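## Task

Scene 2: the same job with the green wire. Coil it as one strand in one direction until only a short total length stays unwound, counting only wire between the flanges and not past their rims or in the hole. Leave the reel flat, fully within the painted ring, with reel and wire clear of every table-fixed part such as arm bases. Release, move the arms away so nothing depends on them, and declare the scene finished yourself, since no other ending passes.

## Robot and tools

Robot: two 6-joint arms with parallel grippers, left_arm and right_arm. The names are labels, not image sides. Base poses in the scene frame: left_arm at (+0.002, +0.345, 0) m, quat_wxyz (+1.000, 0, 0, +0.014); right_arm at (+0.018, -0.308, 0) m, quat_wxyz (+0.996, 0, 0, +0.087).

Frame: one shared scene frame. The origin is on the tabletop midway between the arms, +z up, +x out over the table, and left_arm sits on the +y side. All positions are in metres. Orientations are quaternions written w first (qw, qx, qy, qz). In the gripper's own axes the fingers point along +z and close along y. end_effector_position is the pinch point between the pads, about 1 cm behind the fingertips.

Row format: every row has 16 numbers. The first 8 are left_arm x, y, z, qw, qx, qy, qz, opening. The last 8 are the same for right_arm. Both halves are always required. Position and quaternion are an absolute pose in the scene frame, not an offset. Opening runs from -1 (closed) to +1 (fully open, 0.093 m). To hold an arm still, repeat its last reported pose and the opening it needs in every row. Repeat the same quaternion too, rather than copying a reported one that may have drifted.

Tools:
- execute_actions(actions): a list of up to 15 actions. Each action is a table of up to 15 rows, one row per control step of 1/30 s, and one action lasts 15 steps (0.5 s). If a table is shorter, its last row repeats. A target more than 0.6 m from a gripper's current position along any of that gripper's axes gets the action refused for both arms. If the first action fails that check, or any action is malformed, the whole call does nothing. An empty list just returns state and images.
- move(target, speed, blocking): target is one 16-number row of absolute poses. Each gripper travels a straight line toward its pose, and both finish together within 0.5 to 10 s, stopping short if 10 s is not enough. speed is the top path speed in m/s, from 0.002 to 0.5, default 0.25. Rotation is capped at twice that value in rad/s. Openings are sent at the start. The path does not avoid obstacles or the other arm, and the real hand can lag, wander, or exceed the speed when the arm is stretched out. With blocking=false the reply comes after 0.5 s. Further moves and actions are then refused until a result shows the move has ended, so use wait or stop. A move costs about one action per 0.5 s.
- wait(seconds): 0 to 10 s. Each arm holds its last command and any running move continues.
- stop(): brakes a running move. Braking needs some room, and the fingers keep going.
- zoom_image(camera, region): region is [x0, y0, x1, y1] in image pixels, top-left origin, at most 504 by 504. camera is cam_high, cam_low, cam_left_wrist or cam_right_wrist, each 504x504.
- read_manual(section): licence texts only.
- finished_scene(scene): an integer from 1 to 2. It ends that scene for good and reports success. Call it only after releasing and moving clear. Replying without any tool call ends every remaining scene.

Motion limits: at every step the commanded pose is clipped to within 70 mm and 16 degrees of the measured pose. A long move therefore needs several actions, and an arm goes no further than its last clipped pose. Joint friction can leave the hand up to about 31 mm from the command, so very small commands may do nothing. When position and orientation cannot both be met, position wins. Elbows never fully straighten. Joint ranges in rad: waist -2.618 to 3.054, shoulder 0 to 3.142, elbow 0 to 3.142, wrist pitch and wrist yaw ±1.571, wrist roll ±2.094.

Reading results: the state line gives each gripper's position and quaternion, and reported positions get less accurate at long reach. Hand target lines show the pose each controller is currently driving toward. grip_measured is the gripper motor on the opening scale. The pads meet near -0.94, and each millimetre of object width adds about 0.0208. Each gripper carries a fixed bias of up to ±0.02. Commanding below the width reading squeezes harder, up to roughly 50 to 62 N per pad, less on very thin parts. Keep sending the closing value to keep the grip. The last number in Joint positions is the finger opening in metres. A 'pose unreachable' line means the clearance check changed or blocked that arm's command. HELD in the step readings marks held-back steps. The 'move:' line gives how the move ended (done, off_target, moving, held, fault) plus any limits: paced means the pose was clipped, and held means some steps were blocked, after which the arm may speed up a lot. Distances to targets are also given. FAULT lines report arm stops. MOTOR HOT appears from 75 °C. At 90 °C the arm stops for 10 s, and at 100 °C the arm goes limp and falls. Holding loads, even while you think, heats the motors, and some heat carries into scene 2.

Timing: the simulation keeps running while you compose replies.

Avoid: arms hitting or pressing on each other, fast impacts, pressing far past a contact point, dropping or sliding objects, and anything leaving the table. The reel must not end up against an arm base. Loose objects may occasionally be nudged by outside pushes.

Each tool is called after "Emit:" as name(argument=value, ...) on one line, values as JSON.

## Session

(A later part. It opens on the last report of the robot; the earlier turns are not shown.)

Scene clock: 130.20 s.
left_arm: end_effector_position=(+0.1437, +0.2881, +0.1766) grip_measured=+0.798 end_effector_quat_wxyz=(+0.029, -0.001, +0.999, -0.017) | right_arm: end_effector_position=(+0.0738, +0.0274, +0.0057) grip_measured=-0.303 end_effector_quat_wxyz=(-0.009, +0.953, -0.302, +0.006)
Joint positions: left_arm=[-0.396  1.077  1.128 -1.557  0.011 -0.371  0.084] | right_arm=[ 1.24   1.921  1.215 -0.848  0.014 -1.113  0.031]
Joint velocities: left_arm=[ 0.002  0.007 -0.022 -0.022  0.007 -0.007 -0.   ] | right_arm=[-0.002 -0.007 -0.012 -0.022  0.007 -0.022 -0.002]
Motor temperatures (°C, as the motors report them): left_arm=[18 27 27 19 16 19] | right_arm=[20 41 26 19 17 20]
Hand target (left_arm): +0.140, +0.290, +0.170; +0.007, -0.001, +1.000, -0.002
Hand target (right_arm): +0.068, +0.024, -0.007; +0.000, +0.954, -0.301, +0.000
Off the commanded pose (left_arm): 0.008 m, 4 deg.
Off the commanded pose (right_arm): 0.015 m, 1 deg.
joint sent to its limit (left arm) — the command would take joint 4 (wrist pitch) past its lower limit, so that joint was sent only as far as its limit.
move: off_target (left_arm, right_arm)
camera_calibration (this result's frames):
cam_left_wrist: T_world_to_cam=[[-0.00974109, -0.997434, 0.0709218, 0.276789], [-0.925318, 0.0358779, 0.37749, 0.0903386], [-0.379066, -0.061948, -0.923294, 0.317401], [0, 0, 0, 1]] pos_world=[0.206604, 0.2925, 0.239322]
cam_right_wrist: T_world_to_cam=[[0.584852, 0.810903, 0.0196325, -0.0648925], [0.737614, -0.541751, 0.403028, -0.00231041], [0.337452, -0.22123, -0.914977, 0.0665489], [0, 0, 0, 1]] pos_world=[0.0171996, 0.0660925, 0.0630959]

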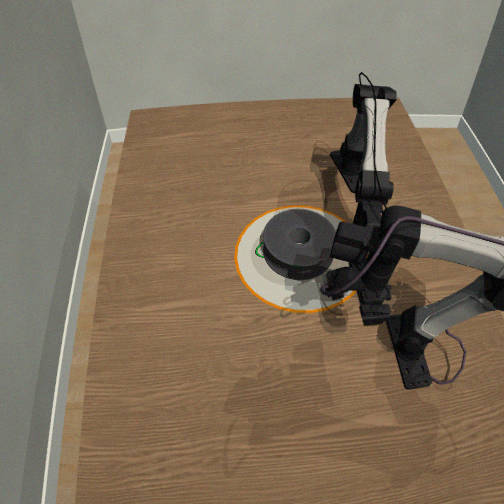

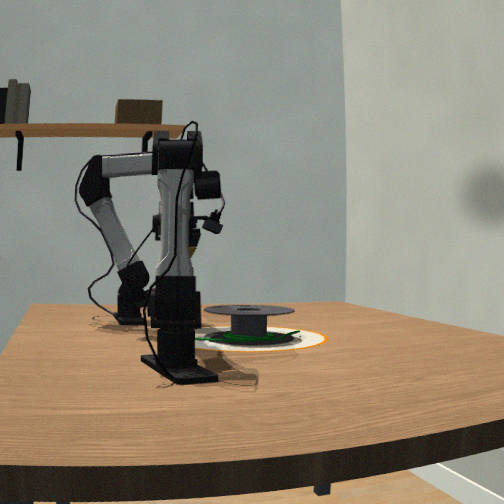

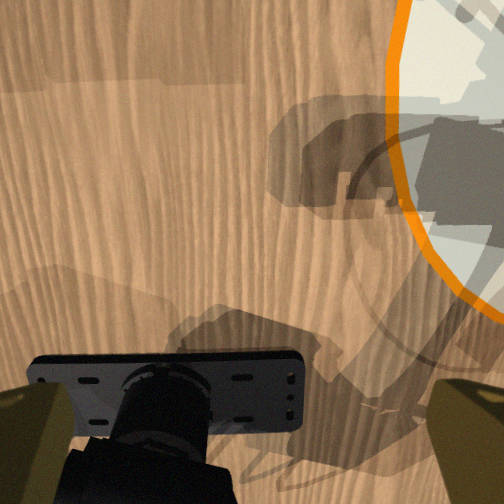

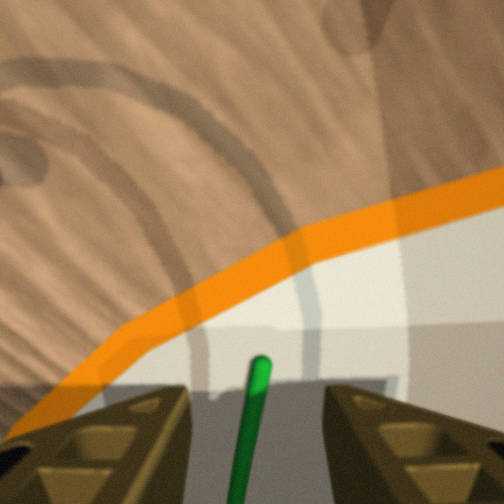

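Emit:
execute_actions(actions=[[[0.14,0.29,0.17,0,0,1,0,0.8,0.071,0.026,-0.006,0,-0.9537,0.3007,0,-1]],[[0.14,0.29,0.17,0,0,1,0,0.8,0.071,0.026,-0.006,0,-0.9537,0.3007,0,-1]],[[0.14,0.29,0.17,0,0,1,0,0.8,0.071,0.028,0.02,0,-0.9537,0.3007,0,-1]],[[0.14,0.29,0.17,0,0,1,0,0.8,0.071,0.03,0.036,0,-0.9537,0.3007,0,-1]],[[0.14,0.29,0.17,0,0,1,0,0.8,0.071,0.03,0.036,0,-0.9537,0.3007,0,-1]]])

Scene clock: 133.03 s.
left_arm: end_effector_position=(+0.1437, +0.2881, +0.1766) grip_measured=+0.798 end_effector_quat_wxyz=(+0.029, -0.002, +0.999, -0.017) | right_arm: end_effector_position=(+0.0732, +0.0272, +0.0282) grip_measured=-0.991 end_effector_quat_wxyz=(+0.005, +0.953, -0.302, +0.006)
Joint positions: left_arm=[-0.396  1.077  1.128 -1.557  0.011 -0.373  0.084] | right_arm=[ 1.24   1.91   1.296 -0.97   0.01  -1.113  0.   ]
Joint velocities: left_arm=[ 0.002  0.007 -0.032  0.037 -0.051  0.037  0.   ] | right_arm=[-0.007  0.002  0.002 -0.051 -0.037  0.007  0.   ]
Motor temperatures (°C, as the motors report them): left_arm=[18 26 27 19 16 19] | right_arm=[20 41 26 19 17 20]
Hand target (left_arm): +0.140, +0.290, +0.170; +0.006, -0.000, +1.000, -0.002
Hand target (right_arm): +0.071, +0.030, +0.036; -0.000, +0.954, -0.301, +0.000
Off the commanded pose (left_arm): 0.008 m, 4 deg.
Off the commanded pose (right_arm): 0.009 m, 1 deg.
joint sent to its limit (left arm) — the command would take joint 4 (wrist pitch) past its lower limit, so that joint was sent only as far as its limit.
Step readings (end_effector_position; steps 1 to 15: 1st action; 16 to 30: 2nd action; 31 to 45: 3rd action; 46 to 60: 4th action; 61 to 75: 5th action):
0: left_arm (+0.1437, +0.2881, +0.1766) | right_arm (+0.0738, +0.0274, +0.0057)
1: left_arm (+0.1437, +0.2881, +0.1766) | right_arm (+0.0735, +0.0274, +0.0057)
2: left_arm (+0.1437, +0.2881, +0.1766) | right_arm (+0.0732, +0.0274, +0.0057)
4: left_arm (+0.1437, +0.2881, +0.1766) | right_arm (+0.0733, +0.0281, +0.0057)
8: left_arm (+0.1437, +0.2881, +0.1766) | right_arm (+0.0734, +0.0289, +0.0057)
15: left_arm (+0.1437, +0.2881, +0.1766) | right_arm (+0.0735, +0.0293, +0.0057)
16: left_arm (+0.1437, +0.2881, +0.1766) | right_arm (+0.0735, +0.0293, +0.0057)
17: left_arm (+0.1437, +0.2881, +0.1766) | right_arm (+0.0735, +0.0293, +0.0057)
19: left_arm (+0.1437, +0.2881, +0.1766) | right_arm (+0.0735, +0.0293, +0.0057)
23: left_arm (+0.1437, +0.2881, +0.1766) | right_arm (+0.0735, +0.0293, +0.0057)
30: left_arm (+0.1437, +0.2881, +0.1766) | right_arm (+0.0735, +0.0293, +0.0057)
31: left_arm (+0.1437, +0.2881, +0.1766) | right_arm (+0.0734, +0.0287, +0.0068)
32: left_arm (+0.1437, +0.2881, +0.1766) | right_arm (+0.0732, +0.0277, +0.0083)
34: left_arm (+0.1437, +0.2881, +0.1766) | right_arm (+0.0734, +0.0288, +0.0114)
38: left_arm (+0.1437, +0.2881, +0.1766) | right_arm (+0.0732, +0.0277, +0.0130)
45: left_arm (+0.1437, +0.2881, +0.1766) | right_arm (+0.0728, +0.0248, +0.0130)
46: left_arm (+0.1437, +0.2881, +0.1766) | right_arm (+0.0727, +0.0244, +0.0146)
47: left_arm (+0.1437, +0.2881, +0.1766) | right_arm (+0.0727, +0.0244, +0.0168)
49: left_arm (+0.1437, +0.2881, +0.1766) | right_arm (+0.0733, +0.0281, +0.0229)
53: left_arm (+0.1437, +0.2881, +0.1766) | right_arm (+0.0737, +0.0307, +0.0280)
60: left_arm (+0.1437, +0.2881, +0.1766) | right_arm (+0.0732, +0.0277, +0.0281)
61: left_arm (+0.1437, +0.2881, +0.1766) | right_arm (+0.0732, +0.0276, +0.0281)
62: left_arm (+0.1437, +0.2881, +0.1766) | right_arm (+0.0732, +0.0274, +0.0281)
64: left_arm (+0.1437, +0.2881, +0.1766) | right_arm (+0.0732, +0.0273, +0.0281)
68: left_arm (+0.1437, +0.2881, +0.1766) | right_arm (+0.0732, +0.0272, +0.0282)
75: end_effector_position above
camera_calibration (this result's frames):
cam_left_wrist: T_world_to_cam=[[-0.00745763, -0.997445, 0.0710529, 0.27644], [-0.925368, 0.033814, 0.377558, 0.0909285], [-0.378995, -0.0629345, -0.923256, 0.317669], [0, 0, 0, 1]] pos_world=[0.206599, 0.292652, 0.239317]
cam_right_wrist: T_world_to_cam=[[0.584893, 0.811073, -0.00778989, -0.0640342], [0.740846, -0.530291, 0.412237, -0.0118171], [0.330223, -0.246886, -0.911043, 0.0883514], [0, 0, 0, 1]] pos_world=[0.0170322, 0.0674826, 0.0848646]

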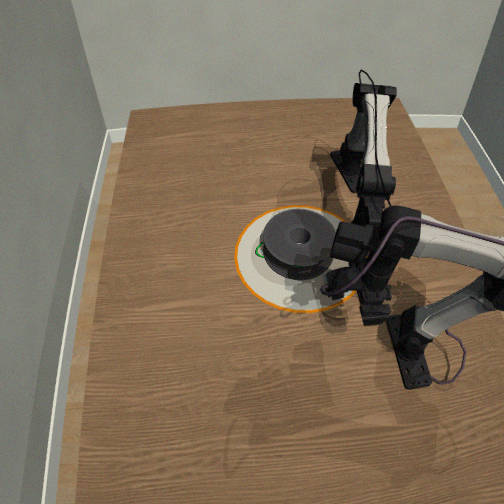

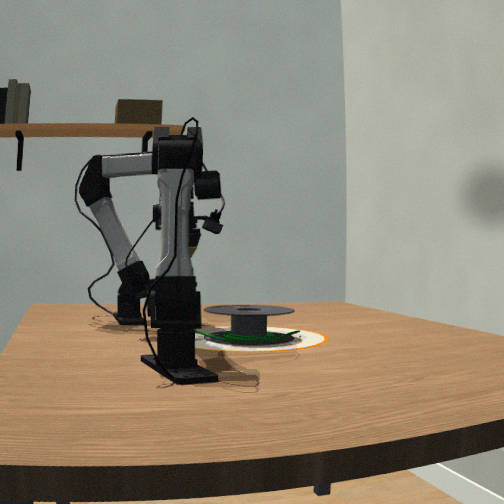

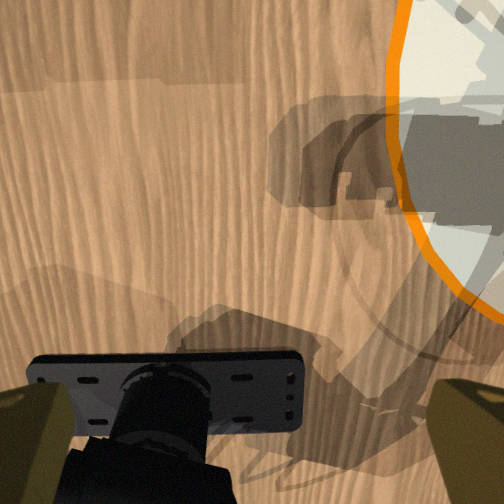

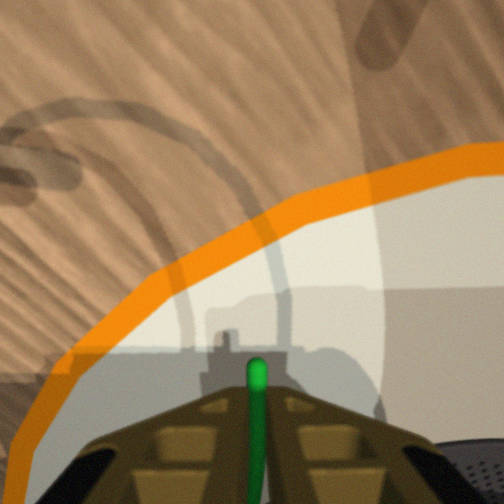

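Emit:
execute_actions(actions=[[[0.14,0.29,0.17,0,0,1,0,0.8,0.074,0.046,0.036,0,-0.9239,0.3827,0,-1]],[[0.14,0.29,0.17,0,0,1,0,0.8,0.0804,0.0628,0.036,0,-0.887,0.4617,0,-1]],[[0.14,0.29,0.17,0,0,1,0,0.8,0.091,0.079,0.036,0,-0.8387,0.5446,0,-1]],[[0.14,0.29,0.17,0,0,1,0,0.8,0.1043,0.094,0.036,0,-0.7826,0.6225,0,-1]],[[0.14,0.29,0.17,0,0,1,0,0.8,0.118,0.106,0.037,0,-0.7254,0.6884,0,-1]],[[0.14,0.29,0.17,0,0,1,0,0.8,0.133,0.116,0.038,0,-0.6561,0.7547,0,-1]],[[0.14,0.29,0.17,0,0,1,0,0.8,0.148,0.124,0.04,0,-0.5807,0.8141,0,-1]],[[0.14,0.29,0.17,0,0,1,0,0.8,0.164,0.129,0.042,0,-0.5,0.866,0,-1]],[[0.14,0.29,0.17,0,0,1,0,0.8,0.164,0.129,0.042,0,-0.5,0.866,0,-1]]])

Scene clock: 139.87 s.
left_arm: end_effector_position=(+0.1454, +0.2935, +0.1766) grip_measured=+0.798 end_effector_quat_wxyz=(+0.034, -0.008, +0.999, -0.001) | right_arm: end_effector_position=(+0.1596, +0.1246, +0.0465) grip_measured=-0.992 end_effector_quat_wxyz=(+0.001, -0.506, +0.863, -0.003)
Joint positions: left_arm=[-0.396  1.077  1.128 -1.558 -0.023 -0.384  0.084] | right_arm=[ 1.084  2.341  2.045 -1.278  0.005  0.196  0.   ]
Joint velocities: left_arm=[-0.007  0.032 -0.012 -0.007  0.022 -0.007 -0.001] | right_arm=[ 0.017 -0.007  0.002 -0.022 -0.066 -0.037  0.   ]
Motor temperatures (°C, as the motors report them): left_arm=[18 26 27 19 16 19] | right_arm=[20 41 26 19 17 20]
Hand target (left_arm): +0.140, +0.290, +0.170; +0.006, -0.001, +1.000, -0.002
Hand target (right_arm): +0.164, +0.129, +0.042; +0.000, -0.500, +0.866, +0.000
Off the commanded pose (left_arm): 0.009 m, 4 deg.
Off the commanded pose (right_arm): 0.008 m, 1 deg.
joint sent to its limit (left arm) — the command would take joint 4 (wrist pitch) past its lower limit, so that joint was sent only as far as its limit.
Step readings (end_effector_position; steps 1 to 15: 1st action; 16 to 30: 2nd action; 31 to 45: 3rd action; 46 to 60: 4th action; 61 to 75: 5th action; 76 to 90: 6th action; 91 to 105: 7th action; 106 to 120: 8th action; 121 to 135: 9th action):
0: left_arm (+0.1437, +0.2881, +0.1766) | right_arm (+0.0731, +0.0271, +0.0282)
1: left_arm (+0.1437, +0.2881, +0.1766) | right_arm (+0.0732, +0.0278, +0.0294)
2: left_arm (+0.1437, +0.2881, +0.1766) | right_arm (+0.0737, +0.0313, +0.0311)
4: left_arm (+0.1437, +0.2881, +0.1766) | right_arm (+0.0752, +0.0403, +0.0352)
8: left_arm (+0.1437, +0.2881, +0.1766) | right_arm (+0.0761, +0.0462, +0.0394)
15: left_arm (+0.1437, +0.2881, +0.1766) | right_arm (+0.0760, +0.0453, +0.0394)
16: left_arm (+0.1437, +0.2881, +0.1766) | right_arm (+0.0761, +0.0460, +0.0398)
17: left_arm (+0.1437, +0.2881, +0.1766) | right_arm (+0.0767, +0.0502, +0.0399)
19: left_arm (+0.1437, +0.2881, +0.1766) | right_arm (+0.0781, +0.0590, +0.0391)
23: left_arm (+0.1437, +0.2881, +0.1766) | right_arm (+0.0787, +0.0624, +0.0369)
30: left_arm (+0.1437, +0.2881, +0.1766) | right_arm (+0.0785, +0.0615, +0.0375)
31: left_arm (+0.1437, +0.2881, +0.1766) | right_arm (+0.0791, +0.0621, +0.0379)
32: left_arm (+0.1437, +0.2881, +0.1766) | right_arm (+0.0811, +0.0663, +0.0385)
34: left_arm (+0.1437, +0.2881, +0.1766) | right_arm (+0.0867, +0.0751, +0.0386)
38: left_arm (+0.1437, +0.2881, +0.1766) | right_arm (+0.0908, +0.0792, +0.0376)
45: left_arm (+0.1437, +0.2881, +0.1766) | right_arm (+0.0905, +0.0777, +0.0379)
46: left_arm (+0.1437, +0.2881, +0.1766) | right_arm (+0.0911, +0.0784, +0.0386)
47: left_arm (+0.1437, +0.2881, +0.1766) | right_arm (+0.0933, +0.0825, +0.0391)
49: left_arm (+0.1437, +0.2881, +0.1766) | right_arm (+0.0993, +0.0911, +0.0390)
53: left_arm (+0.1437, +0.2881, +0.1766) | right_arm (+0.1042, +0.0948, +0.0380)
60: left_arm (+0.1437, +0.2881, +0.1766) | right_arm (+0.1039, +0.0931, +0.0384)
61: left_arm (+0.1437, +0.2881, +0.1766) | right_arm (+0.1046, +0.0937, +0.0392)
62: left_arm (+0.1437, +0.2881, +0.1766) | right_arm (+0.1066, +0.0972, +0.0398)
64: left_arm (+0.1437, +0.2881, +0.1766) | right_arm (+0.1125, +0.1047, +0.0402)
68: left_arm (+0.1437, +0.2881, +0.1766) | right_arm (+0.1179, +0.1073, +0.0397)
75: left_arm (+0.1437, +0.2881, +0.1766) | right_arm (+0.1175, +0.1055, +0.0400)
76: left_arm (+0.1437, +0.2881, +0.1766) | right_arm (+0.1183, +0.1059, +0.0405)
77: left_arm (+0.1437, +0.2881, +0.1766) | right_arm (+0.1203, +0.1090, +0.0411)
79: left_arm (+0.1437, +0.2881, +0.1766) | right_arm (+0.1267, +0.1157, +0.0417)
83: left_arm (+0.1437, +0.2881, +0.1766) | right_arm (+0.1330, +0.1179, +0.0411)
90: left_arm (+0.1437, +0.2881, +0.1766) | right_arm (+0.1325, +0.1160, +0.0413)
91: left_arm (+0.1437, +0.2881, +0.1766) | right_arm (+0.1334, +0.1164, +0.0420)
92: left_arm (+0.1437, +0.2881, +0.1766) | right_arm (+0.1356, +0.1192, +0.0428)
94: left_arm (+0.1437, +0.2881, +0.1766) | right_arm (+0.1416, +0.1250, +0.0437)
98: left_arm (+0.1441, +0.2891, +0.1766) | right_arm (+0.1470, +0.1256, +0.0440)
105: left_arm (+0.1439, +0.2895, +0.1766) | right_arm (+0.1466, +0.1243, +0.0447)
106: left_arm (+0.1440, +0.2897, +0.1766) | right_arm (+0.1475, +0.1243, +0.0451)
107: left_arm (+0.1445, +0.2909, +0.1766) | right_arm (+0.1490, +0.1249, +0.0454)
109: left_arm (+0.1451, +0.2926, +0.1766) | right_arm (+0.1536, +0.1260, +0.0456)
113: left_arm (+0.1454, +0.2933, +0.1766) | right_arm (+0.1599, +0.1261, +0.0458)
120: left_arm (+0.1454, +0.2935, +0.1766) | right_arm (+0.1597, +0.1249, +0.0464)
121: left_arm (+0.1454, +0.2935, +0.1766) | right_arm (+0.1596, +0.1248, +0.0465)
122: left_arm (+0.1454, +0.2935, +0.1766) | right_arm (+0.1596, +0.1248, +0.0466)
124: left_arm (+0.1454, +0.2935, +0.1766) | right_arm (+0.1596, +0.1247, +0.0466)
128: left_arm (+0.1454, +0.2935, +0.1766) | right_arm (+0.1596, +0.1247, +0.0467)
135: end_effector_position above
camera_calibration (this result's frames):
cam_left_wrist: T_world_to_cam=[[0.00517627, -0.999201, 0.0396241, 0.286137], [-0.929601, 0.00979494, 0.368437, 0.101601], [-0.368531, -0.0387417, -0.928808, 0.311028], [0, 0, 0, 1]] pos_world=[0.20759, 0.296963, 0.240114]
cam_right_wrist: T_world_to_cam=[[0.867824, -0.496853, 0.00434087, -0.0762055], [-0.456878, -0.794508, 0.400023, 0.192881], [-0.195304, -0.349133, -0.916495, 0.197456], [0, 0, 0, 1]] pos_world=[0.19282, 0.184321, 0.104141]

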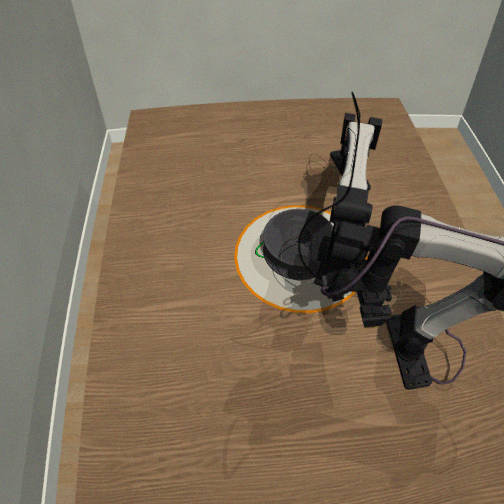

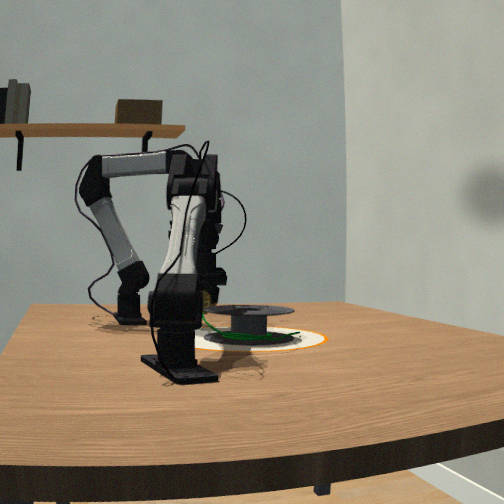

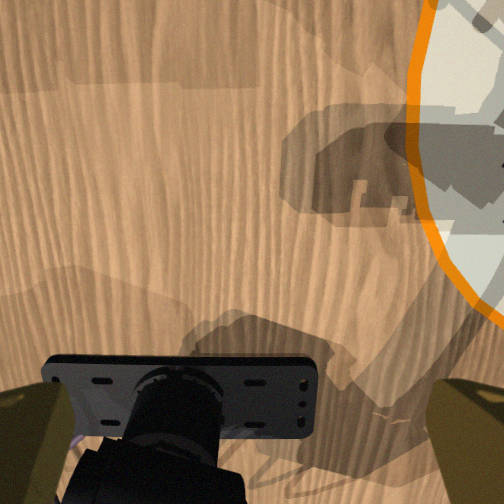

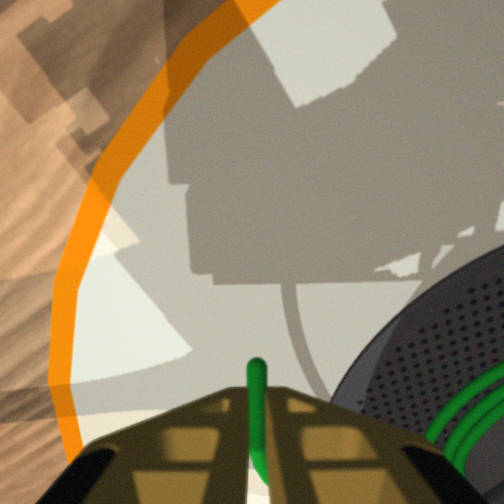

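Emit:
execute_actions(actions=[[[0.17,0.32,0.17,0,0,1,0,0.8,0.164,0.129,0.042,0,-0.5,0.866,0,-1]],[[0.21,0.34,0.17,0,0,1,0,0.8,0.164,0.129,0.042,0,-0.5,0.866,0,-1]],[[0.24,0.35,0.17,0,0,1,0,0.8,0.175,0.131,0.043,0,-0.4226,0.9063,0,-1]],[[0.24,0.35,0.17,0,0,1,0,0.8,0.186,0.131,0.044,0,-0.342,0.9397,0,-1]],[[0.24,0.35,0.17,0,0,1,0,0.8,0.196,0.13,0.044,0,-0.2588,0.9659,0,-1]],[[0.24,0.35,0.17,0,0,1,0,0.8,0.196,0.13,0.044,0,-0.2588,0.9659,0,-1]]])

Scene clock: 144.23 s.
left_arm: end_effector_position=(+0.2326, +0.3485, +0.1679) grip_measured=+0.798 end_effector_quat_wxyz=(-0.008, +0.002, +1.000, +0.003) | right_arm: end_effector_position=(+0.1942, +0.1294, +0.0482) grip_measured=-0.992 end_effector_quat_wxyz=(+0.005, -0.264, +0.965, +0.003)
Joint positions: left_arm=[-0.014  1.436  1.336 -1.487 -0.005  0.017  0.084] | right_arm=[ 1.016  2.409  2.171 -1.321  0.004  0.656  0.   ]
Joint velocities: left_arm=[ 0.007  0.007  0.002 -0.022 -0.007  0.037  0.001] | right_arm=[ 0.012 -0.007 -0.017 -0.066  0.051  0.037  0.   ]
Motor temperatures (°C, as the motors report them): left_arm=[18 25 27 19 16 19] | right_arm=[20 42 27 19 17 20]
Hand target (left_arm): +0.240, +0.350, +0.170; +0.000, +0.000, +1.000, +0.000
Hand target (right_arm): +0.196, +0.130, +0.044; +0.000, -0.259, +0.966, +0.000
Off the commanded pose (left_arm): 0.008 m, 1 deg.
Off the commanded pose (right_arm): 0.005 m, 1 deg.
Step readings (end_effector_position; steps 1 to 15: 1st action; 16 to 30: 2nd action; 31 to 45: 3rd action; 46 to 60: 4th action; 61 to 75: 5th action; 76 to 90: 6th action):
0: left_arm (+0.1454, +0.2935, +0.1766) | right_arm (+0.1596, +0.1246, +0.0465)
1: left_arm (+0.1470, +0.2970, +0.1762) | right_arm (+0.1596, +0.1246, +0.0465)
2: left_arm (+0.1517, +0.3059, +0.1753) | right_arm (+0.1596, +0.1246, +0.0465)
4: left_arm (+0.1591, +0.3174, +0.1711) | right_arm (+0.1596, +0.1246, +0.0465)
8: left_arm (+0.1628, +0.3209, +0.1661) | right_arm (+0.1596, +0.1246, +0.0465)
15: left_arm (+0.1639, +0.3206, +0.1676) | right_arm (+0.1596, +0.1246, +0.0465)
16: left_arm (+0.1661, +0.3229, +0.1691) | right_arm (+0.1596, +0.1246, +0.0465)
17: left_arm (+0.1736, +0.3286, +0.1714) | right_arm (+0.1596, +0.1246, +0.0465)
19: left_arm (+0.1910, +0.3368, +0.1717) | right_arm (+0.1596, +0.1246, +0.0465)
23: left_arm (+0.2020, +0.3389, +0.1669) | right_arm (+0.1596, +0.1246, +0.0465)
30: left_arm (+0.2020, +0.3389, +0.1668) | right_arm (+0.1596, +0.1246, +0.0465)
31: left_arm (+0.2037, +0.3400, +0.1683) | right_arm (+0.1604, +0.1252, +0.0469)
32: left_arm (+0.2101, +0.3427, +0.1708) | right_arm (+0.1622, +0.1270, +0.0471)
34: left_arm (+0.2250, +0.3473, +0.1717) | right_arm (+0.1672, +0.1292, +0.0473)
38: left_arm (+0.2326, +0.3485, +0.1679) | right_arm (+0.1736, +0.1303, +0.0468)
45: left_arm (+0.2326, +0.3485, +0.1679) | right_arm (+0.1738, +0.1305, +0.0467)
46: left_arm (+0.2326, +0.3485, +0.1679) | right_arm (+0.1746, +0.1305, +0.0471)
47: left_arm (+0.2326, +0.3485, +0.1679) | right_arm (+0.1759, +0.1311, +0.0474)
49: left_arm (+0.2326, +0.3485, +0.1679) | right_arm (+0.1797, +0.1320, +0.0481)
53: left_arm (+0.2326, +0.3485, +0.1679) | right_arm (+0.1845, +0.1317, +0.0484)
60: left_arm (+0.2326, +0.3485, +0.1679) | right_arm (+0.1844, +0.1309, +0.0479)
61: left_arm (+0.2326, +0.3485, +0.1679) | right_arm (+0.1850, +0.1308, +0.0478)
62: left_arm (+0.2326, +0.3485, +0.1679) | right_arm (+0.1862, +0.1309, +0.0479)
64: left_arm (+0.2326, +0.3485, +0.1679) | right_arm (+0.1896, +0.1308, +0.0480)
68: left_arm (+0.2326, +0.3485, +0.1679) | right_arm (+0.1943, +0.1300, +0.0481)
75: left_arm (+0.2326, +0.3485, +0.1679) | right_arm (+0.1943, +0.1296, +0.0480)
76: left_arm (+0.2326, +0.3485, +0.1679) | right_arm (+0.1943, +0.1296, +0.0481)
77: left_arm (+0.2326, +0.3485, +0.1679) | right_arm (+0.1943, +0.1296, +0.0481)
79: left_arm (+0.2326, +0.3485, +0.1679) | right_arm (+0.1943, +0.1295, +0.0481)
83: left_arm (+0.2326, +0.3485, +0.1679) | right_arm (+0.1942, +0.1294, +0.0482)
90: end_effector_position above
camera_calibration (this result's frames):
cam_left_wrist: T_world_to_cam=[[-0.0129847, -0.999384, 0.0325906, 0.346407], [-0.894794, 0.0261608, 0.445713, 0.158604], [-0.446291, -0.0233744, -0.894583, 0.344116], [0, 0, 0, 1]] pos_world=[0.299991, 0.350088, 0.225859]
cam_right_wrist: T_world_to_cam=[[0.500347, -0.865812, -0.00482858, 0.0156189], [-0.797112, -0.462808, 0.387841, 0.23558], [-0.338032, -0.190206, -0.921714, 0.214804], [0, 0, 0, 1]] pos_world=[0.252579, 0.163408, 0.106696]

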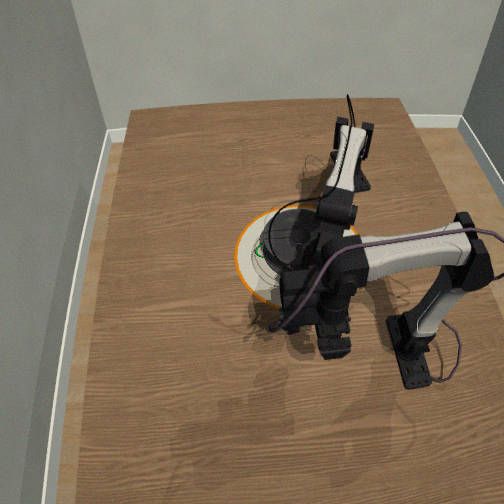

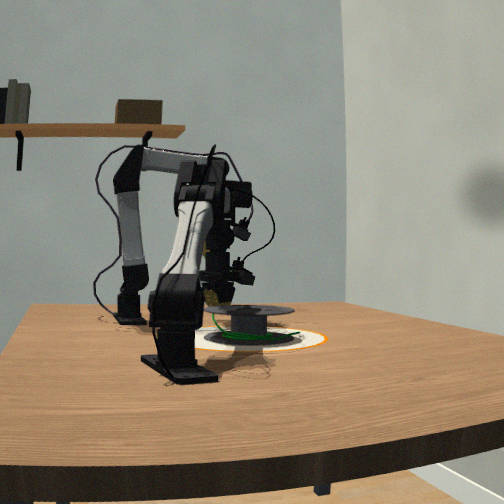

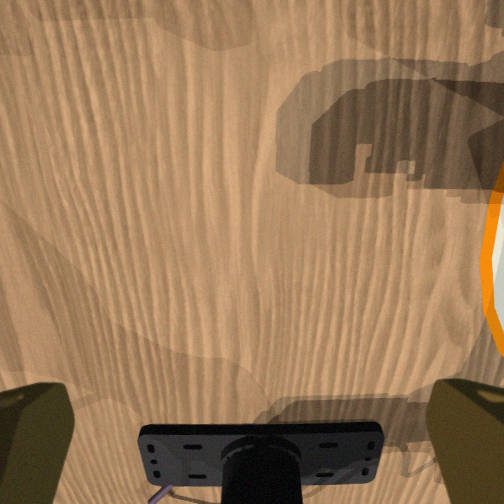

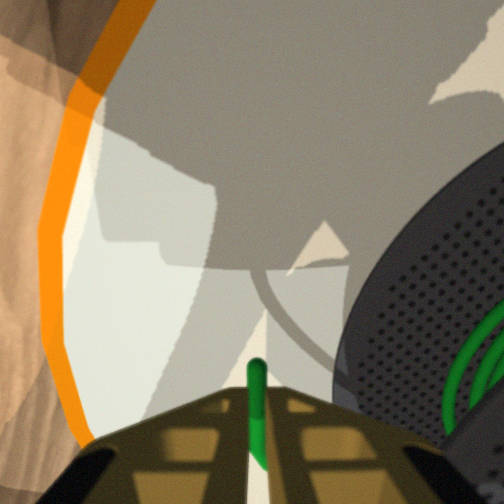

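Emit:
execute_actions(actions=[[[0.24,0.35,0.17,0,0,1,0,0.8,0.207,0.136,0.044,0,-0.1951,0.9808,0,-1]],[[0.24,0.35,0.17,0,0,1,0,0.8,0.218,0.139,0.044,0,-0.1305,0.9914,0,-1]],[[0.24,0.35,0.17,0,0,1,0,0.8,0.229,0.14,0.044,0,-0.0654,0.9979,0,-1]],[[0.24,0.35,0.17,0,0,1,0,0.8,0.24,0.14,0.044,0,0,1,0,-1]],[[0.24,0.35,0.17,0,0,1,0,0.8,0.24,0.14,0.044,0,0,1,0,-1]]])

Emit:
zoom_image(camera="cam_low", region=[180,270,340,365])

Scene clock: 147.63 s.
left_arm: end_effector_position=(+0.2326, +0.3485, +0.1679) grip_measured=+0.798 end_effector_quat_wxyz=(-0.008, +0.002, +1.000, +0.003) | right_arm: end_effector_position=(+0.2381, +0.1398, +0.0488) grip_measured=-0.992 end_effector_quat_wxyz=(+0.004, -0.005, +1.000, +0.003)
Joint positions: left_arm=[-0.014  1.436  1.336 -1.487 -0.005  0.017  0.084] | right_arm=[ 0.942  2.616  2.555 -1.501  0.004  1.105  0.   ]
Joint velocities: left_arm=[-0.012  0.002 -0.007 -0.037 -0.007  0.022 -0.001] | right_arm=[ 0.002  0.002  0.012 -0.022  0.007 -0.081  0.   ]
Motor temperatures (°C, as the motors report them): left_arm=[18 25 27 19 16 19] | right_arm=[20 43 27 19 17 20]
Hand target (left_arm): +0.240, +0.350, +0.170; +0.000, +0.000, +1.000, +0.000
Hand target (right_arm): +0.240, +0.140, +0.044; +0.000, +0.000, +1.000, +0.001
Off the commanded pose (left_arm): 0.008 m, 1 deg.
Off the commanded pose (right_arm): 0.005 m, 1 deg.
Step readings (end_effector_position; steps 1 to 15: 1st action; 16 to 30: 2nd action; 31 to 45: 3rd action; 46 to 60: 4th action; 61 to 75: 5th action):
0: left_arm (+0.2326, +0.3485, +0.1679) | right_arm (+0.1942, +0.1294, +0.0482)
1: left_arm (+0.2326, +0.3485, +0.1679) | right_arm (+0.1948, +0.1299, +0.0486)
2: left_arm (+0.2326, +0.3485, +0.1679) | right_arm (+0.1966, +0.1325, +0.0490)
4: left_arm (+0.2326, +0.3485, +0.1679) | right_arm (+0.2011, +0.1372, +0.0490)
8: left_arm (+0.2326, +0.3485, +0.1679) | right_arm (+0.2053, +0.1382, +0.0477)
15: left_arm (+0.2326, +0.3485, +0.1679) | right_arm (+0.2049, +0.1368, +0.0480)
16: left_arm (+0.2326, +0.3485, +0.1679) | right_arm (+0.2056, +0.1370, +0.0483)
17: left_arm (+0.2326, +0.3485, +0.1679) | right_arm (+0.2073, +0.1386, +0.0488)
19: left_arm (+0.2326, +0.3485, +0.1679) | right_arm (+0.2115, +0.1409, +0.0490)
23: left_arm (+0.2326, +0.3485, +0.1679) | right_arm (+0.2167, +0.1406, +0.0482)
30: left_arm (+0.2326, +0.3485, +0.1679) | right_arm (+0.2164, +0.1395, +0.0478)
31: left_arm (+0.2326, +0.3485, +0.1679) | right_arm (+0.2170, +0.1396, +0.0482)
32: left_arm (+0.2326, +0.3485, +0.1679) | right_arm (+0.2185, +0.1405, +0.0486)
34: left_arm (+0.2326, +0.3485, +0.1679) | right_arm (+0.2223, +0.1417, +0.0488)
38: left_arm (+0.2326, +0.3485, +0.1679) | right_arm (+0.2272, +0.1408, +0.0482)
45: left_arm (+0.2326, +0.3485, +0.1679) | right_arm (+0.2273, +0.1400, +0.0477)
46: left_arm (+0.2326, +0.3485, +0.1679) | right_arm (+0.2278, +0.1401, +0.0481)
47: left_arm (+0.2326, +0.3485, +0.1679) | right_arm (+0.2291, +0.1407, +0.0483)
49: left_arm (+0.2326, +0.3485, +0.1679) | right_arm (+0.2327, +0.1413, +0.0487)
53: left_arm (+0.2326, +0.3485, +0.1679) | right_arm (+0.2383, +0.1410, +0.0486)
60: left_arm (+0.2326, +0.3485, +0.1679) | right_arm (+0.2385, +0.1405, +0.0482)
61: left_arm (+0.2326, +0.3485, +0.1679) | right_arm (+0.2384, +0.1404, +0.0482)
62: left_arm (+0.2326, +0.3485, +0.1679) | right_arm (+0.2384, +0.1403, +0.0483)
64: left_arm (+0.2326, +0.3485, +0.1679) | right_arm (+0.2383, +0.1402, +0.0485)
68: left_arm (+0.2326, +0.3485, +0.1679) | right_arm (+0.2382, +0.1400, +0.0488)
75: end_effector_position above
camera_calibration (this result's frames):
cam_left_wrist: T_world_to_cam=[[-0.0129847, -0.999384, 0.0325906, 0.346407], [-0.894794, 0.0261608, 0.445713, 0.158604], [-0.446291, -0.0233744, -0.894583, 0.344116], [0, 0, 0, 1]] pos_world=[0.299991, 0.350088, 0.225859]
cam_right_wrist: T_world_to_cam=[[0.000626531, -0.999969, -0.0078007, 0.140626], [-0.920332, -0.00362775, 0.391122, 0.240171], [-0.391138, 0.00693418, -0.920306, 0.217221], [0, 0, 0, 1]] pos_world=[0.305912, 0.139987, 0.10707]

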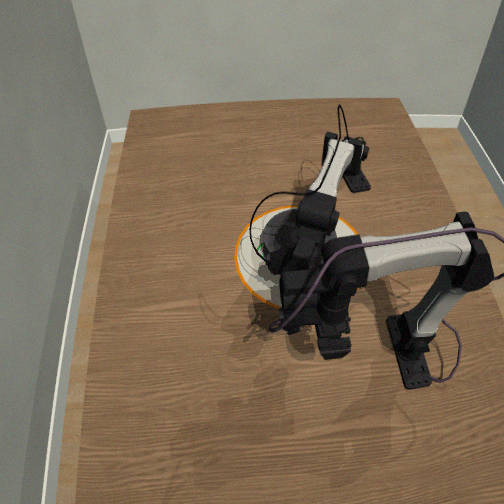

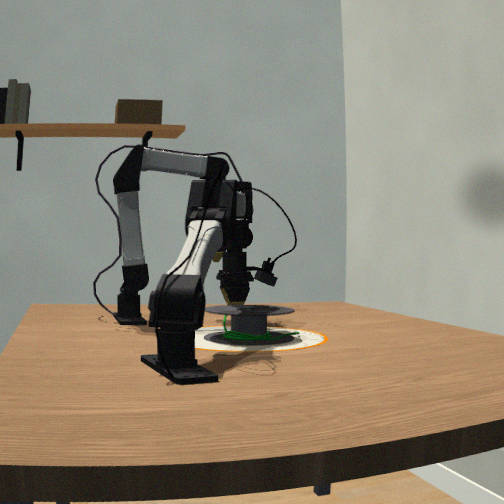

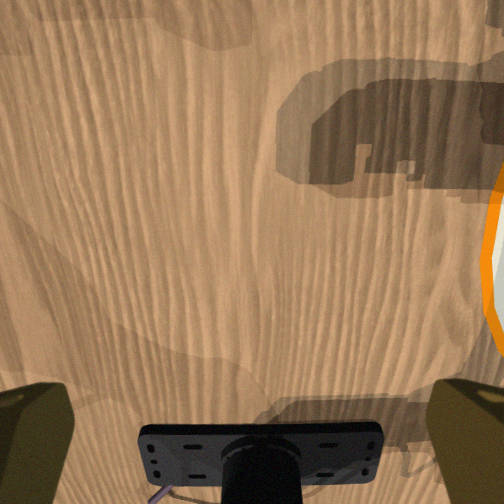

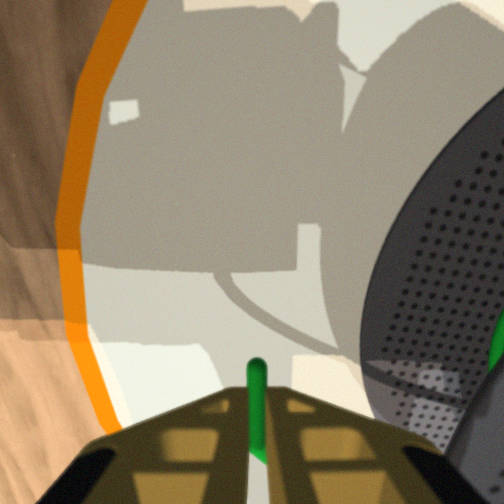

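Region (180, 270, 340, 365) of cam_low's 504x504 image, scaled by 3.150, with more detail than that image has; it fills the top 299 rows of this view, and the rest is white.

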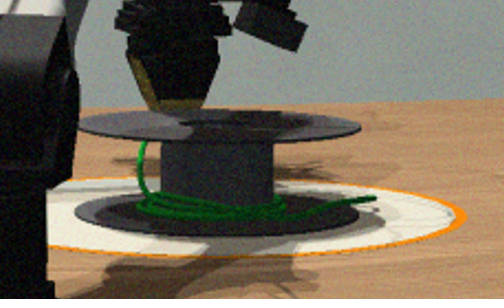

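Emit:
execute_actions(actions=[[[0.24,0.35,0.17,0,0,1,0,0.8,0.247,0.135,0.044,0,0.1045,0.9945,0,-1]],[[0.24,0.35,0.17,0,0,1,0,0.8,0.254,0.13,0.044,0,0.2079,0.9781,0,-1]],[[0.24,0.35,0.17,0,0,1,0,0.8,0.26,0.125,0.044,0,0.3007,0.9537,0,-1]],[[0.24,0.35,0.17,0,0,1,0,0.8,0.26,0.125,0.044,0,0.3007,0.9537,0,-1]]])

Emit:
zoom_image(camera="cam_low", region=[180,270,340,365])

Scene clock: 150.50 s.
left_arm: end_effector_position=(+0.2326, +0.3485, +0.1679) grip_measured=+0.798 end_effector_quat_wxyz=(-0.008, +0.002, +1.000, +0.003) | right_arm: end_effector_position=(+0.2589, +0.1306, +0.0485) grip_measured=-0.992 end_effector_quat_wxyz=(+0.004, +0.292, +0.956, +0.008)
Joint positions: left_arm=[-0.014  1.436  1.336 -1.487 -0.005  0.017  0.084] | right_arm=[ 0.897  2.61   2.543 -1.487  0.004  1.663  0.   ]
Joint velocities: left_arm=[-0.012 -0.007 -0.007 -0.081  0.037  0.051  0.001] | right_arm=[ 0.002 -0.012 -0.002  0.022 -0.007 -0.081  0.   ]
Motor temperatures (°C, as the motors report them): left_arm=[18 25 28 19 16 19] | right_arm=[20 44 27 19 17 20]
Hand target (left_arm): +0.240, +0.350, +0.170; +0.000, +0.000, +1.000, +0.000
Hand target (right_arm): +0.260, +0.125, +0.044; -0.000, +0.301, +0.954, -0.000
Off the commanded pose (left_arm): 0.008 m, 1 deg.
Off the commanded pose (right_arm): 0.007 m, 1 deg.
Step readings (end_effector_position; steps 1 to 15: 1st action; 16 to 30: 2nd action; 31 to 45: 3rd action; 46 to 60: 4th action):
0: left_arm (+0.2326, +0.3485, +0.1679) | right_arm (+0.2381, +0.1398, +0.0489)
1: left_arm (+0.2326, +0.3485, +0.1679) | right_arm (+0.2385, +0.1397, +0.0489)
2: left_arm (+0.2326, +0.3485, +0.1679) | right_arm (+0.2391, +0.1393, +0.0489)
4: left_arm (+0.2326, +0.3485, +0.1679) | right_arm (+0.2414, +0.1382, +0.0489)
8: left_arm (+0.2326, +0.3485, +0.1679) | right_arm (+0.2449, +0.1364, +0.0489)
15: left_arm (+0.2326, +0.3485, +0.1679) | right_arm (+0.2451, +0.1363, +0.0489)
16: left_arm (+0.2326, +0.3485, +0.1679) | right_arm (+0.2456, +0.1361, +0.0489)
17: left_arm (+0.2326, +0.3485, +0.1679) | right_arm (+0.2463, +0.1357, +0.0489)
19: left_arm (+0.2326, +0.3485, +0.1679) | right_arm (+0.2487, +0.1345, +0.0489)
23: left_arm (+0.2326, +0.3485, +0.1679) | right_arm (+0.2525, +0.1325, +0.0489)
30: left_arm (+0.2326, +0.3485, +0.1679) | right_arm (+0.2526, +0.1326, +0.0489)
31: left_arm (+0.2326, +0.3485, +0.1679) | right_arm (+0.2533, +0.1323, +0.0489)
32: left_arm (+0.2326, +0.3485, +0.1679) | right_arm (+0.2540, +0.1321, +0.0489)
34: left_arm (+0.2326, +0.3485, +0.1679) | right_arm (+0.2560, +0.1313, +0.0489)
38: left_arm (+0.2326, +0.3485, +0.1679) | right_arm (+0.2582, +0.1306, +0.0489)
45: left_arm (+0.2326, +0.3485, +0.1679) | right_arm (+0.2588, +0.1304, +0.0483)
46: left_arm (+0.2326, +0.3485, +0.1679) | right_arm (+0.2588, +0.1305, +0.0486)
47: left_arm (+0.2326, +0.3485, +0.1679) | right_arm (+0.2588, +0.1305, +0.0486)
49: left_arm (+0.2326, +0.3485, +0.1679) | right_arm (+0.2589, +0.1306, +0.0484)
53: left_arm (+0.2326, +0.3485, +0.1679) | right_arm (+0.2589, +0.1306, +0.0485)
60: end_effector_position above
camera_calibration (this result's frames):
cam_left_wrist: T_world_to_cam=[[-0.0129847, -0.999384, 0.0325906, 0.346407], [-0.894794, 0.0261608, 0.445713, 0.158604], [-0.446291, -0.0233744, -0.894583, 0.344116], [0, 0, 0, 1]] pos_world=[0.299991, 0.350088, 0.225859]
cam_right_wrist: T_world_to_cam=[[-0.566931, -0.823554, -0.0186478, 0.255801], [-0.760482, 0.514543, 0.396121, 0.150044], [-0.316632, 0.238755, -0.918009, 0.175465], [0, 0, 0, 1]] pos_world=[0.314686, 0.0915686, 0.106413]

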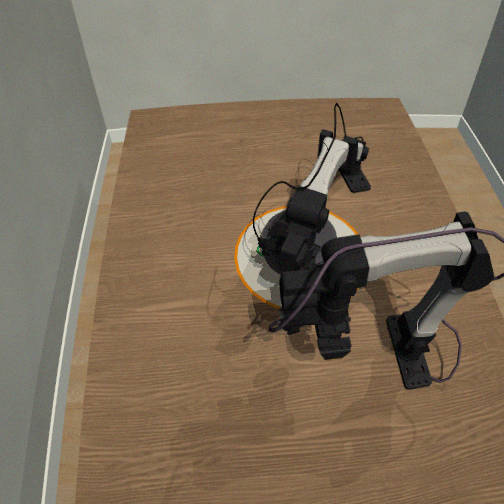

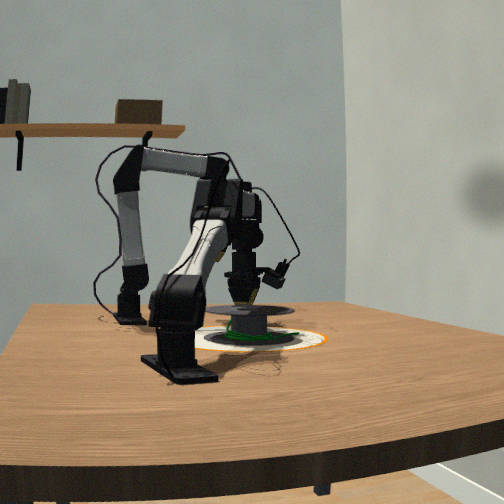

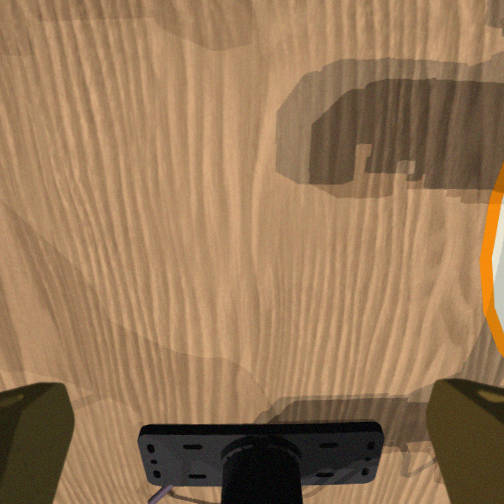

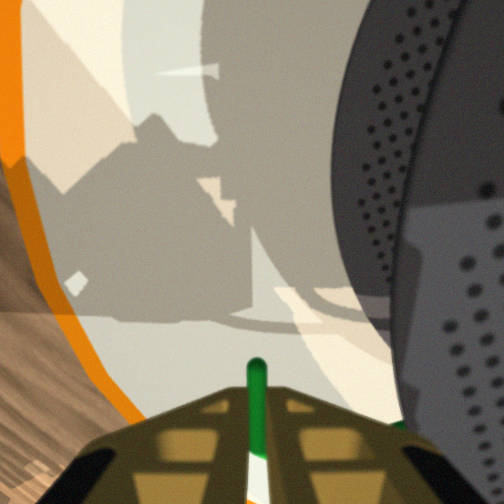

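Region (180, 270, 340, 365) of cam_low's 504x504 image, scaled by 3.150, with more detail than that image has; it fills the top 299 rows of this view, and the rest is white.

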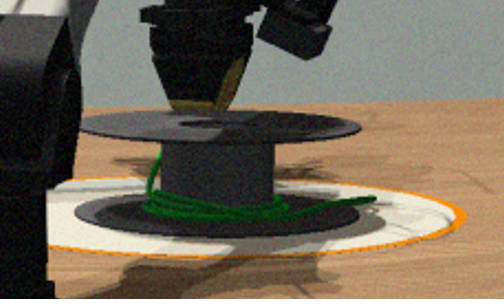

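Emit:
execute_actions(actions=[[[0.24,0.35,0.17,0,0,1,0,0.8,0.26,0.128,0.044,0,0.3007,0.9537,0,-0.4]],[[0.24,0.35,0.17,0,0,1,0,0.8,0.262,0.135,0.075,0,0.3007,0.9537,0,-0.4]],[[0.24,0.35,0.17,0,0,1,0,0.8,0.262,0.13,0.11,0,0.2,0.98,0,-0.4]],[[0.24,0.35,0.17,0,0,1,0,0.8,0.255,0.11,0.135,0,0.1,0.995,0,-0.4]],[[0.24,0.35,0.17,0,0,1,0,0.8,0.25,0.09,0.14,0,0,1,0,-0.4]],[[0.24,0.35,0.17,0,0,1,0,0.8,0.25,0.09,0.14,0,0,1,0,-0.4]]])

Scene clock: 154.33 s.
left_arm: end_effector_position=(+0.2326, +0.3485, +0.1679) grip_measured=+0.798 end_effector_quat_wxyz=(-0.008, +0.002, +1.000, +0.003) | right_arm: end_effector_position=(+0.2507, +0.0960, +0.1405) grip_measured=-0.403 end_effector_quat_wxyz=(+0.022, -0.000, +0.999, +0.036)
Joint positions: left_arm=[-0.014  1.436  1.336 -1.487 -0.005  0.017  0.084] | right_arm=[ 0.876  2.359  2.452 -1.58   0.002  1.049  0.026]
Joint velocities: left_arm=[-0.012 -0.017  0.027  0.022 -0.051 -0.007  0.   ] | right_arm=[ 0.017 -0.012 -0.012  0.007  0.037 -0.051 -0.001]
Motor temperatures (°C, as the motors report them): left_arm=[18 25 28 19 16 19] | right_arm=[20 45 27 19 17 20]
Hand target (left_arm): +0.240, +0.350, +0.170; +0.000, +0.000, +1.000, +0.000
Hand target (right_arm): +0.250, +0.090, +0.140; +0.016, +0.000, +0.999, +0.029
Off the commanded pose (left_arm): 0.008 m, 1 deg.
Off the commanded pose (right_arm): 0.006 m, 5 deg.
joint sent to its limit (right arm) — the command would take joint 4 (wrist pitch) past its lower limit, so that joint was sent only as far as its limit.
Step readings (end_effector_position; steps 1 to 15: 1st action; 16 to 30: 2nd action; 31 to 45: 3rd action; 46 to 60: 4th action; 61 to 75: 5th action; 76 to 90: 6th action):
0: left_arm (+0.2326, +0.3485, +0.1679) | right_arm (+0.2589, +0.1306, +0.0485)
1: left_arm (+0.2326, +0.3485, +0.1679) | right_arm (+0.2591, +0.1309, +0.0485)
2: left_arm (+0.2326, +0.3485, +0.1679) | right_arm (+0.2598, +0.1322, +0.0485)
4: left_arm (+0.2326, +0.3485, +0.1679) | right_arm (+0.2597, +0.1321, +0.0485)
8: left_arm (+0.2326, +0.3485, +0.1679) | right_arm (+0.2598, +0.1322, +0.0485)
15: left_arm (+0.2326, +0.3485, +0.1679) | right_arm (+0.2598, +0.1322, +0.0485)
16: left_arm (+0.2326, +0.3485, +0.1679) | right_arm (+0.2604, +0.1334, +0.0525)
17: left_arm (+0.2326, +0.3485, +0.1679) | right_arm (+0.2620, +0.1363, +0.0565)
19: left_arm (+0.2326, +0.3485, +0.1679) | right_arm (+0.2645, +0.1408, +0.0671)
23: left_arm (+0.2326, +0.3485, +0.1679) | right_arm (+0.2650, +0.1418, +0.0756)
30: left_arm (+0.2326, +0.3485, +0.1679) | right_arm (+0.2628, +0.1378, +0.0752)
31: left_arm (+0.2326, +0.3485, +0.1679) | right_arm (+0.2627, +0.1375, +0.0778)
32: left_arm (+0.2326, +0.3485, +0.1679) | right_arm (+0.2624, +0.1370, +0.0809)
34: left_arm (+0.2326, +0.3485, +0.1679) | right_arm (+0.2624, +0.1370, +0.0926)
38: left_arm (+0.2326, +0.3485, +0.1679) | right_arm (+0.2626, +0.1374, +0.1138)
45: left_arm (+0.2326, +0.3485, +0.1679) | right_arm (+0.2625, +0.1373, +0.1167)
46: left_arm (+0.2326, +0.3485, +0.1679) | right_arm (+0.2618, +0.1353, +0.1172)
47: left_arm (+0.2326, +0.3485, +0.1679) | right_arm (+0.2592, +0.1300, +0.1173)
49: left_arm (+0.2326, +0.3485, +0.1679) | right_arm (+0.2562, +0.1220, +0.1227)
53: left_arm (+0.2326, +0.3485, +0.1679) | right_arm (+0.2559, +0.1176, +0.1381)
60: left_arm (+0.2326, +0.3485, +0.1679) | right_arm (+0.2553, +0.1164, +0.1400)
61: left_arm (+0.2326, +0.3485, +0.1679) | right_arm (+0.2547, +0.1144, +0.1391)
62: left_arm (+0.2326, +0.3485, +0.1679) | right_arm (+0.2526, +0.1092, +0.1376)
64: left_arm (+0.2326, +0.3485, +0.1679) | right_arm (+0.2505, +0.1011, +0.1372)
68: left_arm (+0.2326, +0.3485, +0.1679) | right_arm (+0.2510, +0.0966, +0.1401)
75: left_arm (+0.2326, +0.3485, +0.1679) | right_arm (+0.2507, +0.0960, +0.1406)
76: left_arm (+0.2326, +0.3485, +0.1679) | right_arm (+0.2507, +0.0960, +0.1405)
77: left_arm (+0.2326, +0.3485, +0.1679) | right_arm (+0.2507, +0.0960, +0.1405)
79: left_arm (+0.2326, +0.3485, +0.1679) | right_arm (+0.2507, +0.0960, +0.1405)
83: left_arm (+0.2326, +0.3485, +0.1679) | right_arm (+0.2507, +0.0960, +0.1405)
90: end_effector_position above
camera_calibration (this result's frames):
cam_left_wrist: T_world_to_cam=[[-0.0129847, -0.999384, 0.0325906, 0.346407], [-0.894794, 0.0261608, 0.445713, 0.158604], [-0.446291, -0.0233744, -0.894583, 0.344116], [0, 0, 0, 1]] pos_world=[0.299991, 0.350088, 0.225859]
cam_right_wrist: T_world_to_cam=[[-0.00853474, -0.997276, -0.073259, 0.108723], [-0.933582, -0.0183012, 0.357897, 0.225084], [-0.358263, 0.0714479, -0.930883, 0.293862], [0, 0, 0, 1]] pos_world=[0.316342, 0.0915509, 0.200959]

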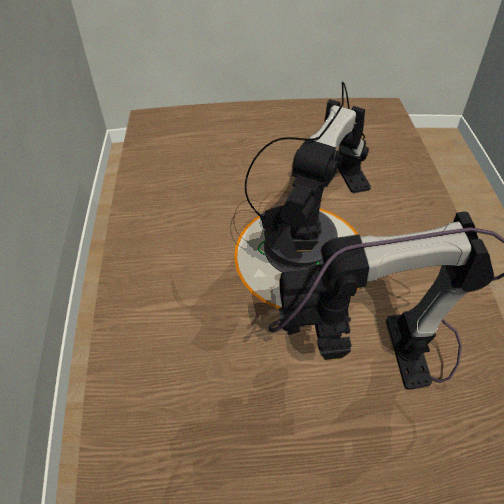

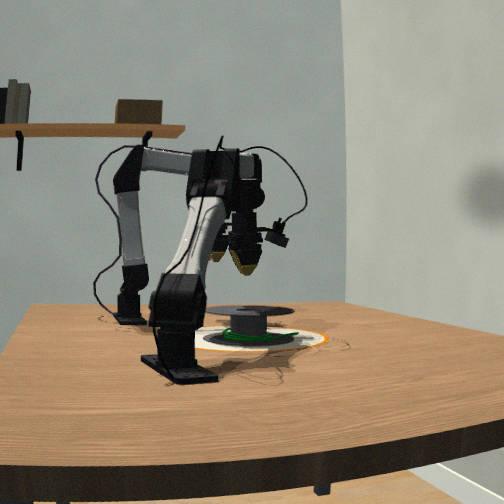

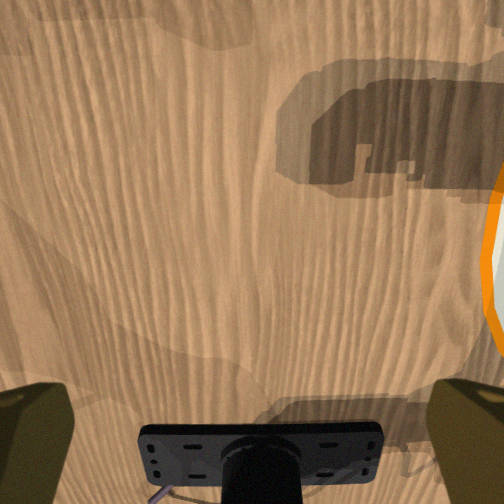

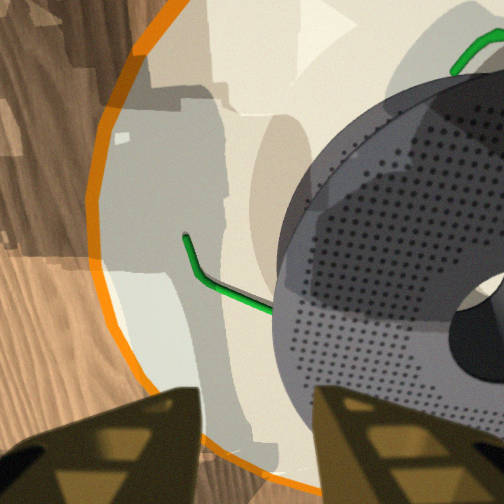

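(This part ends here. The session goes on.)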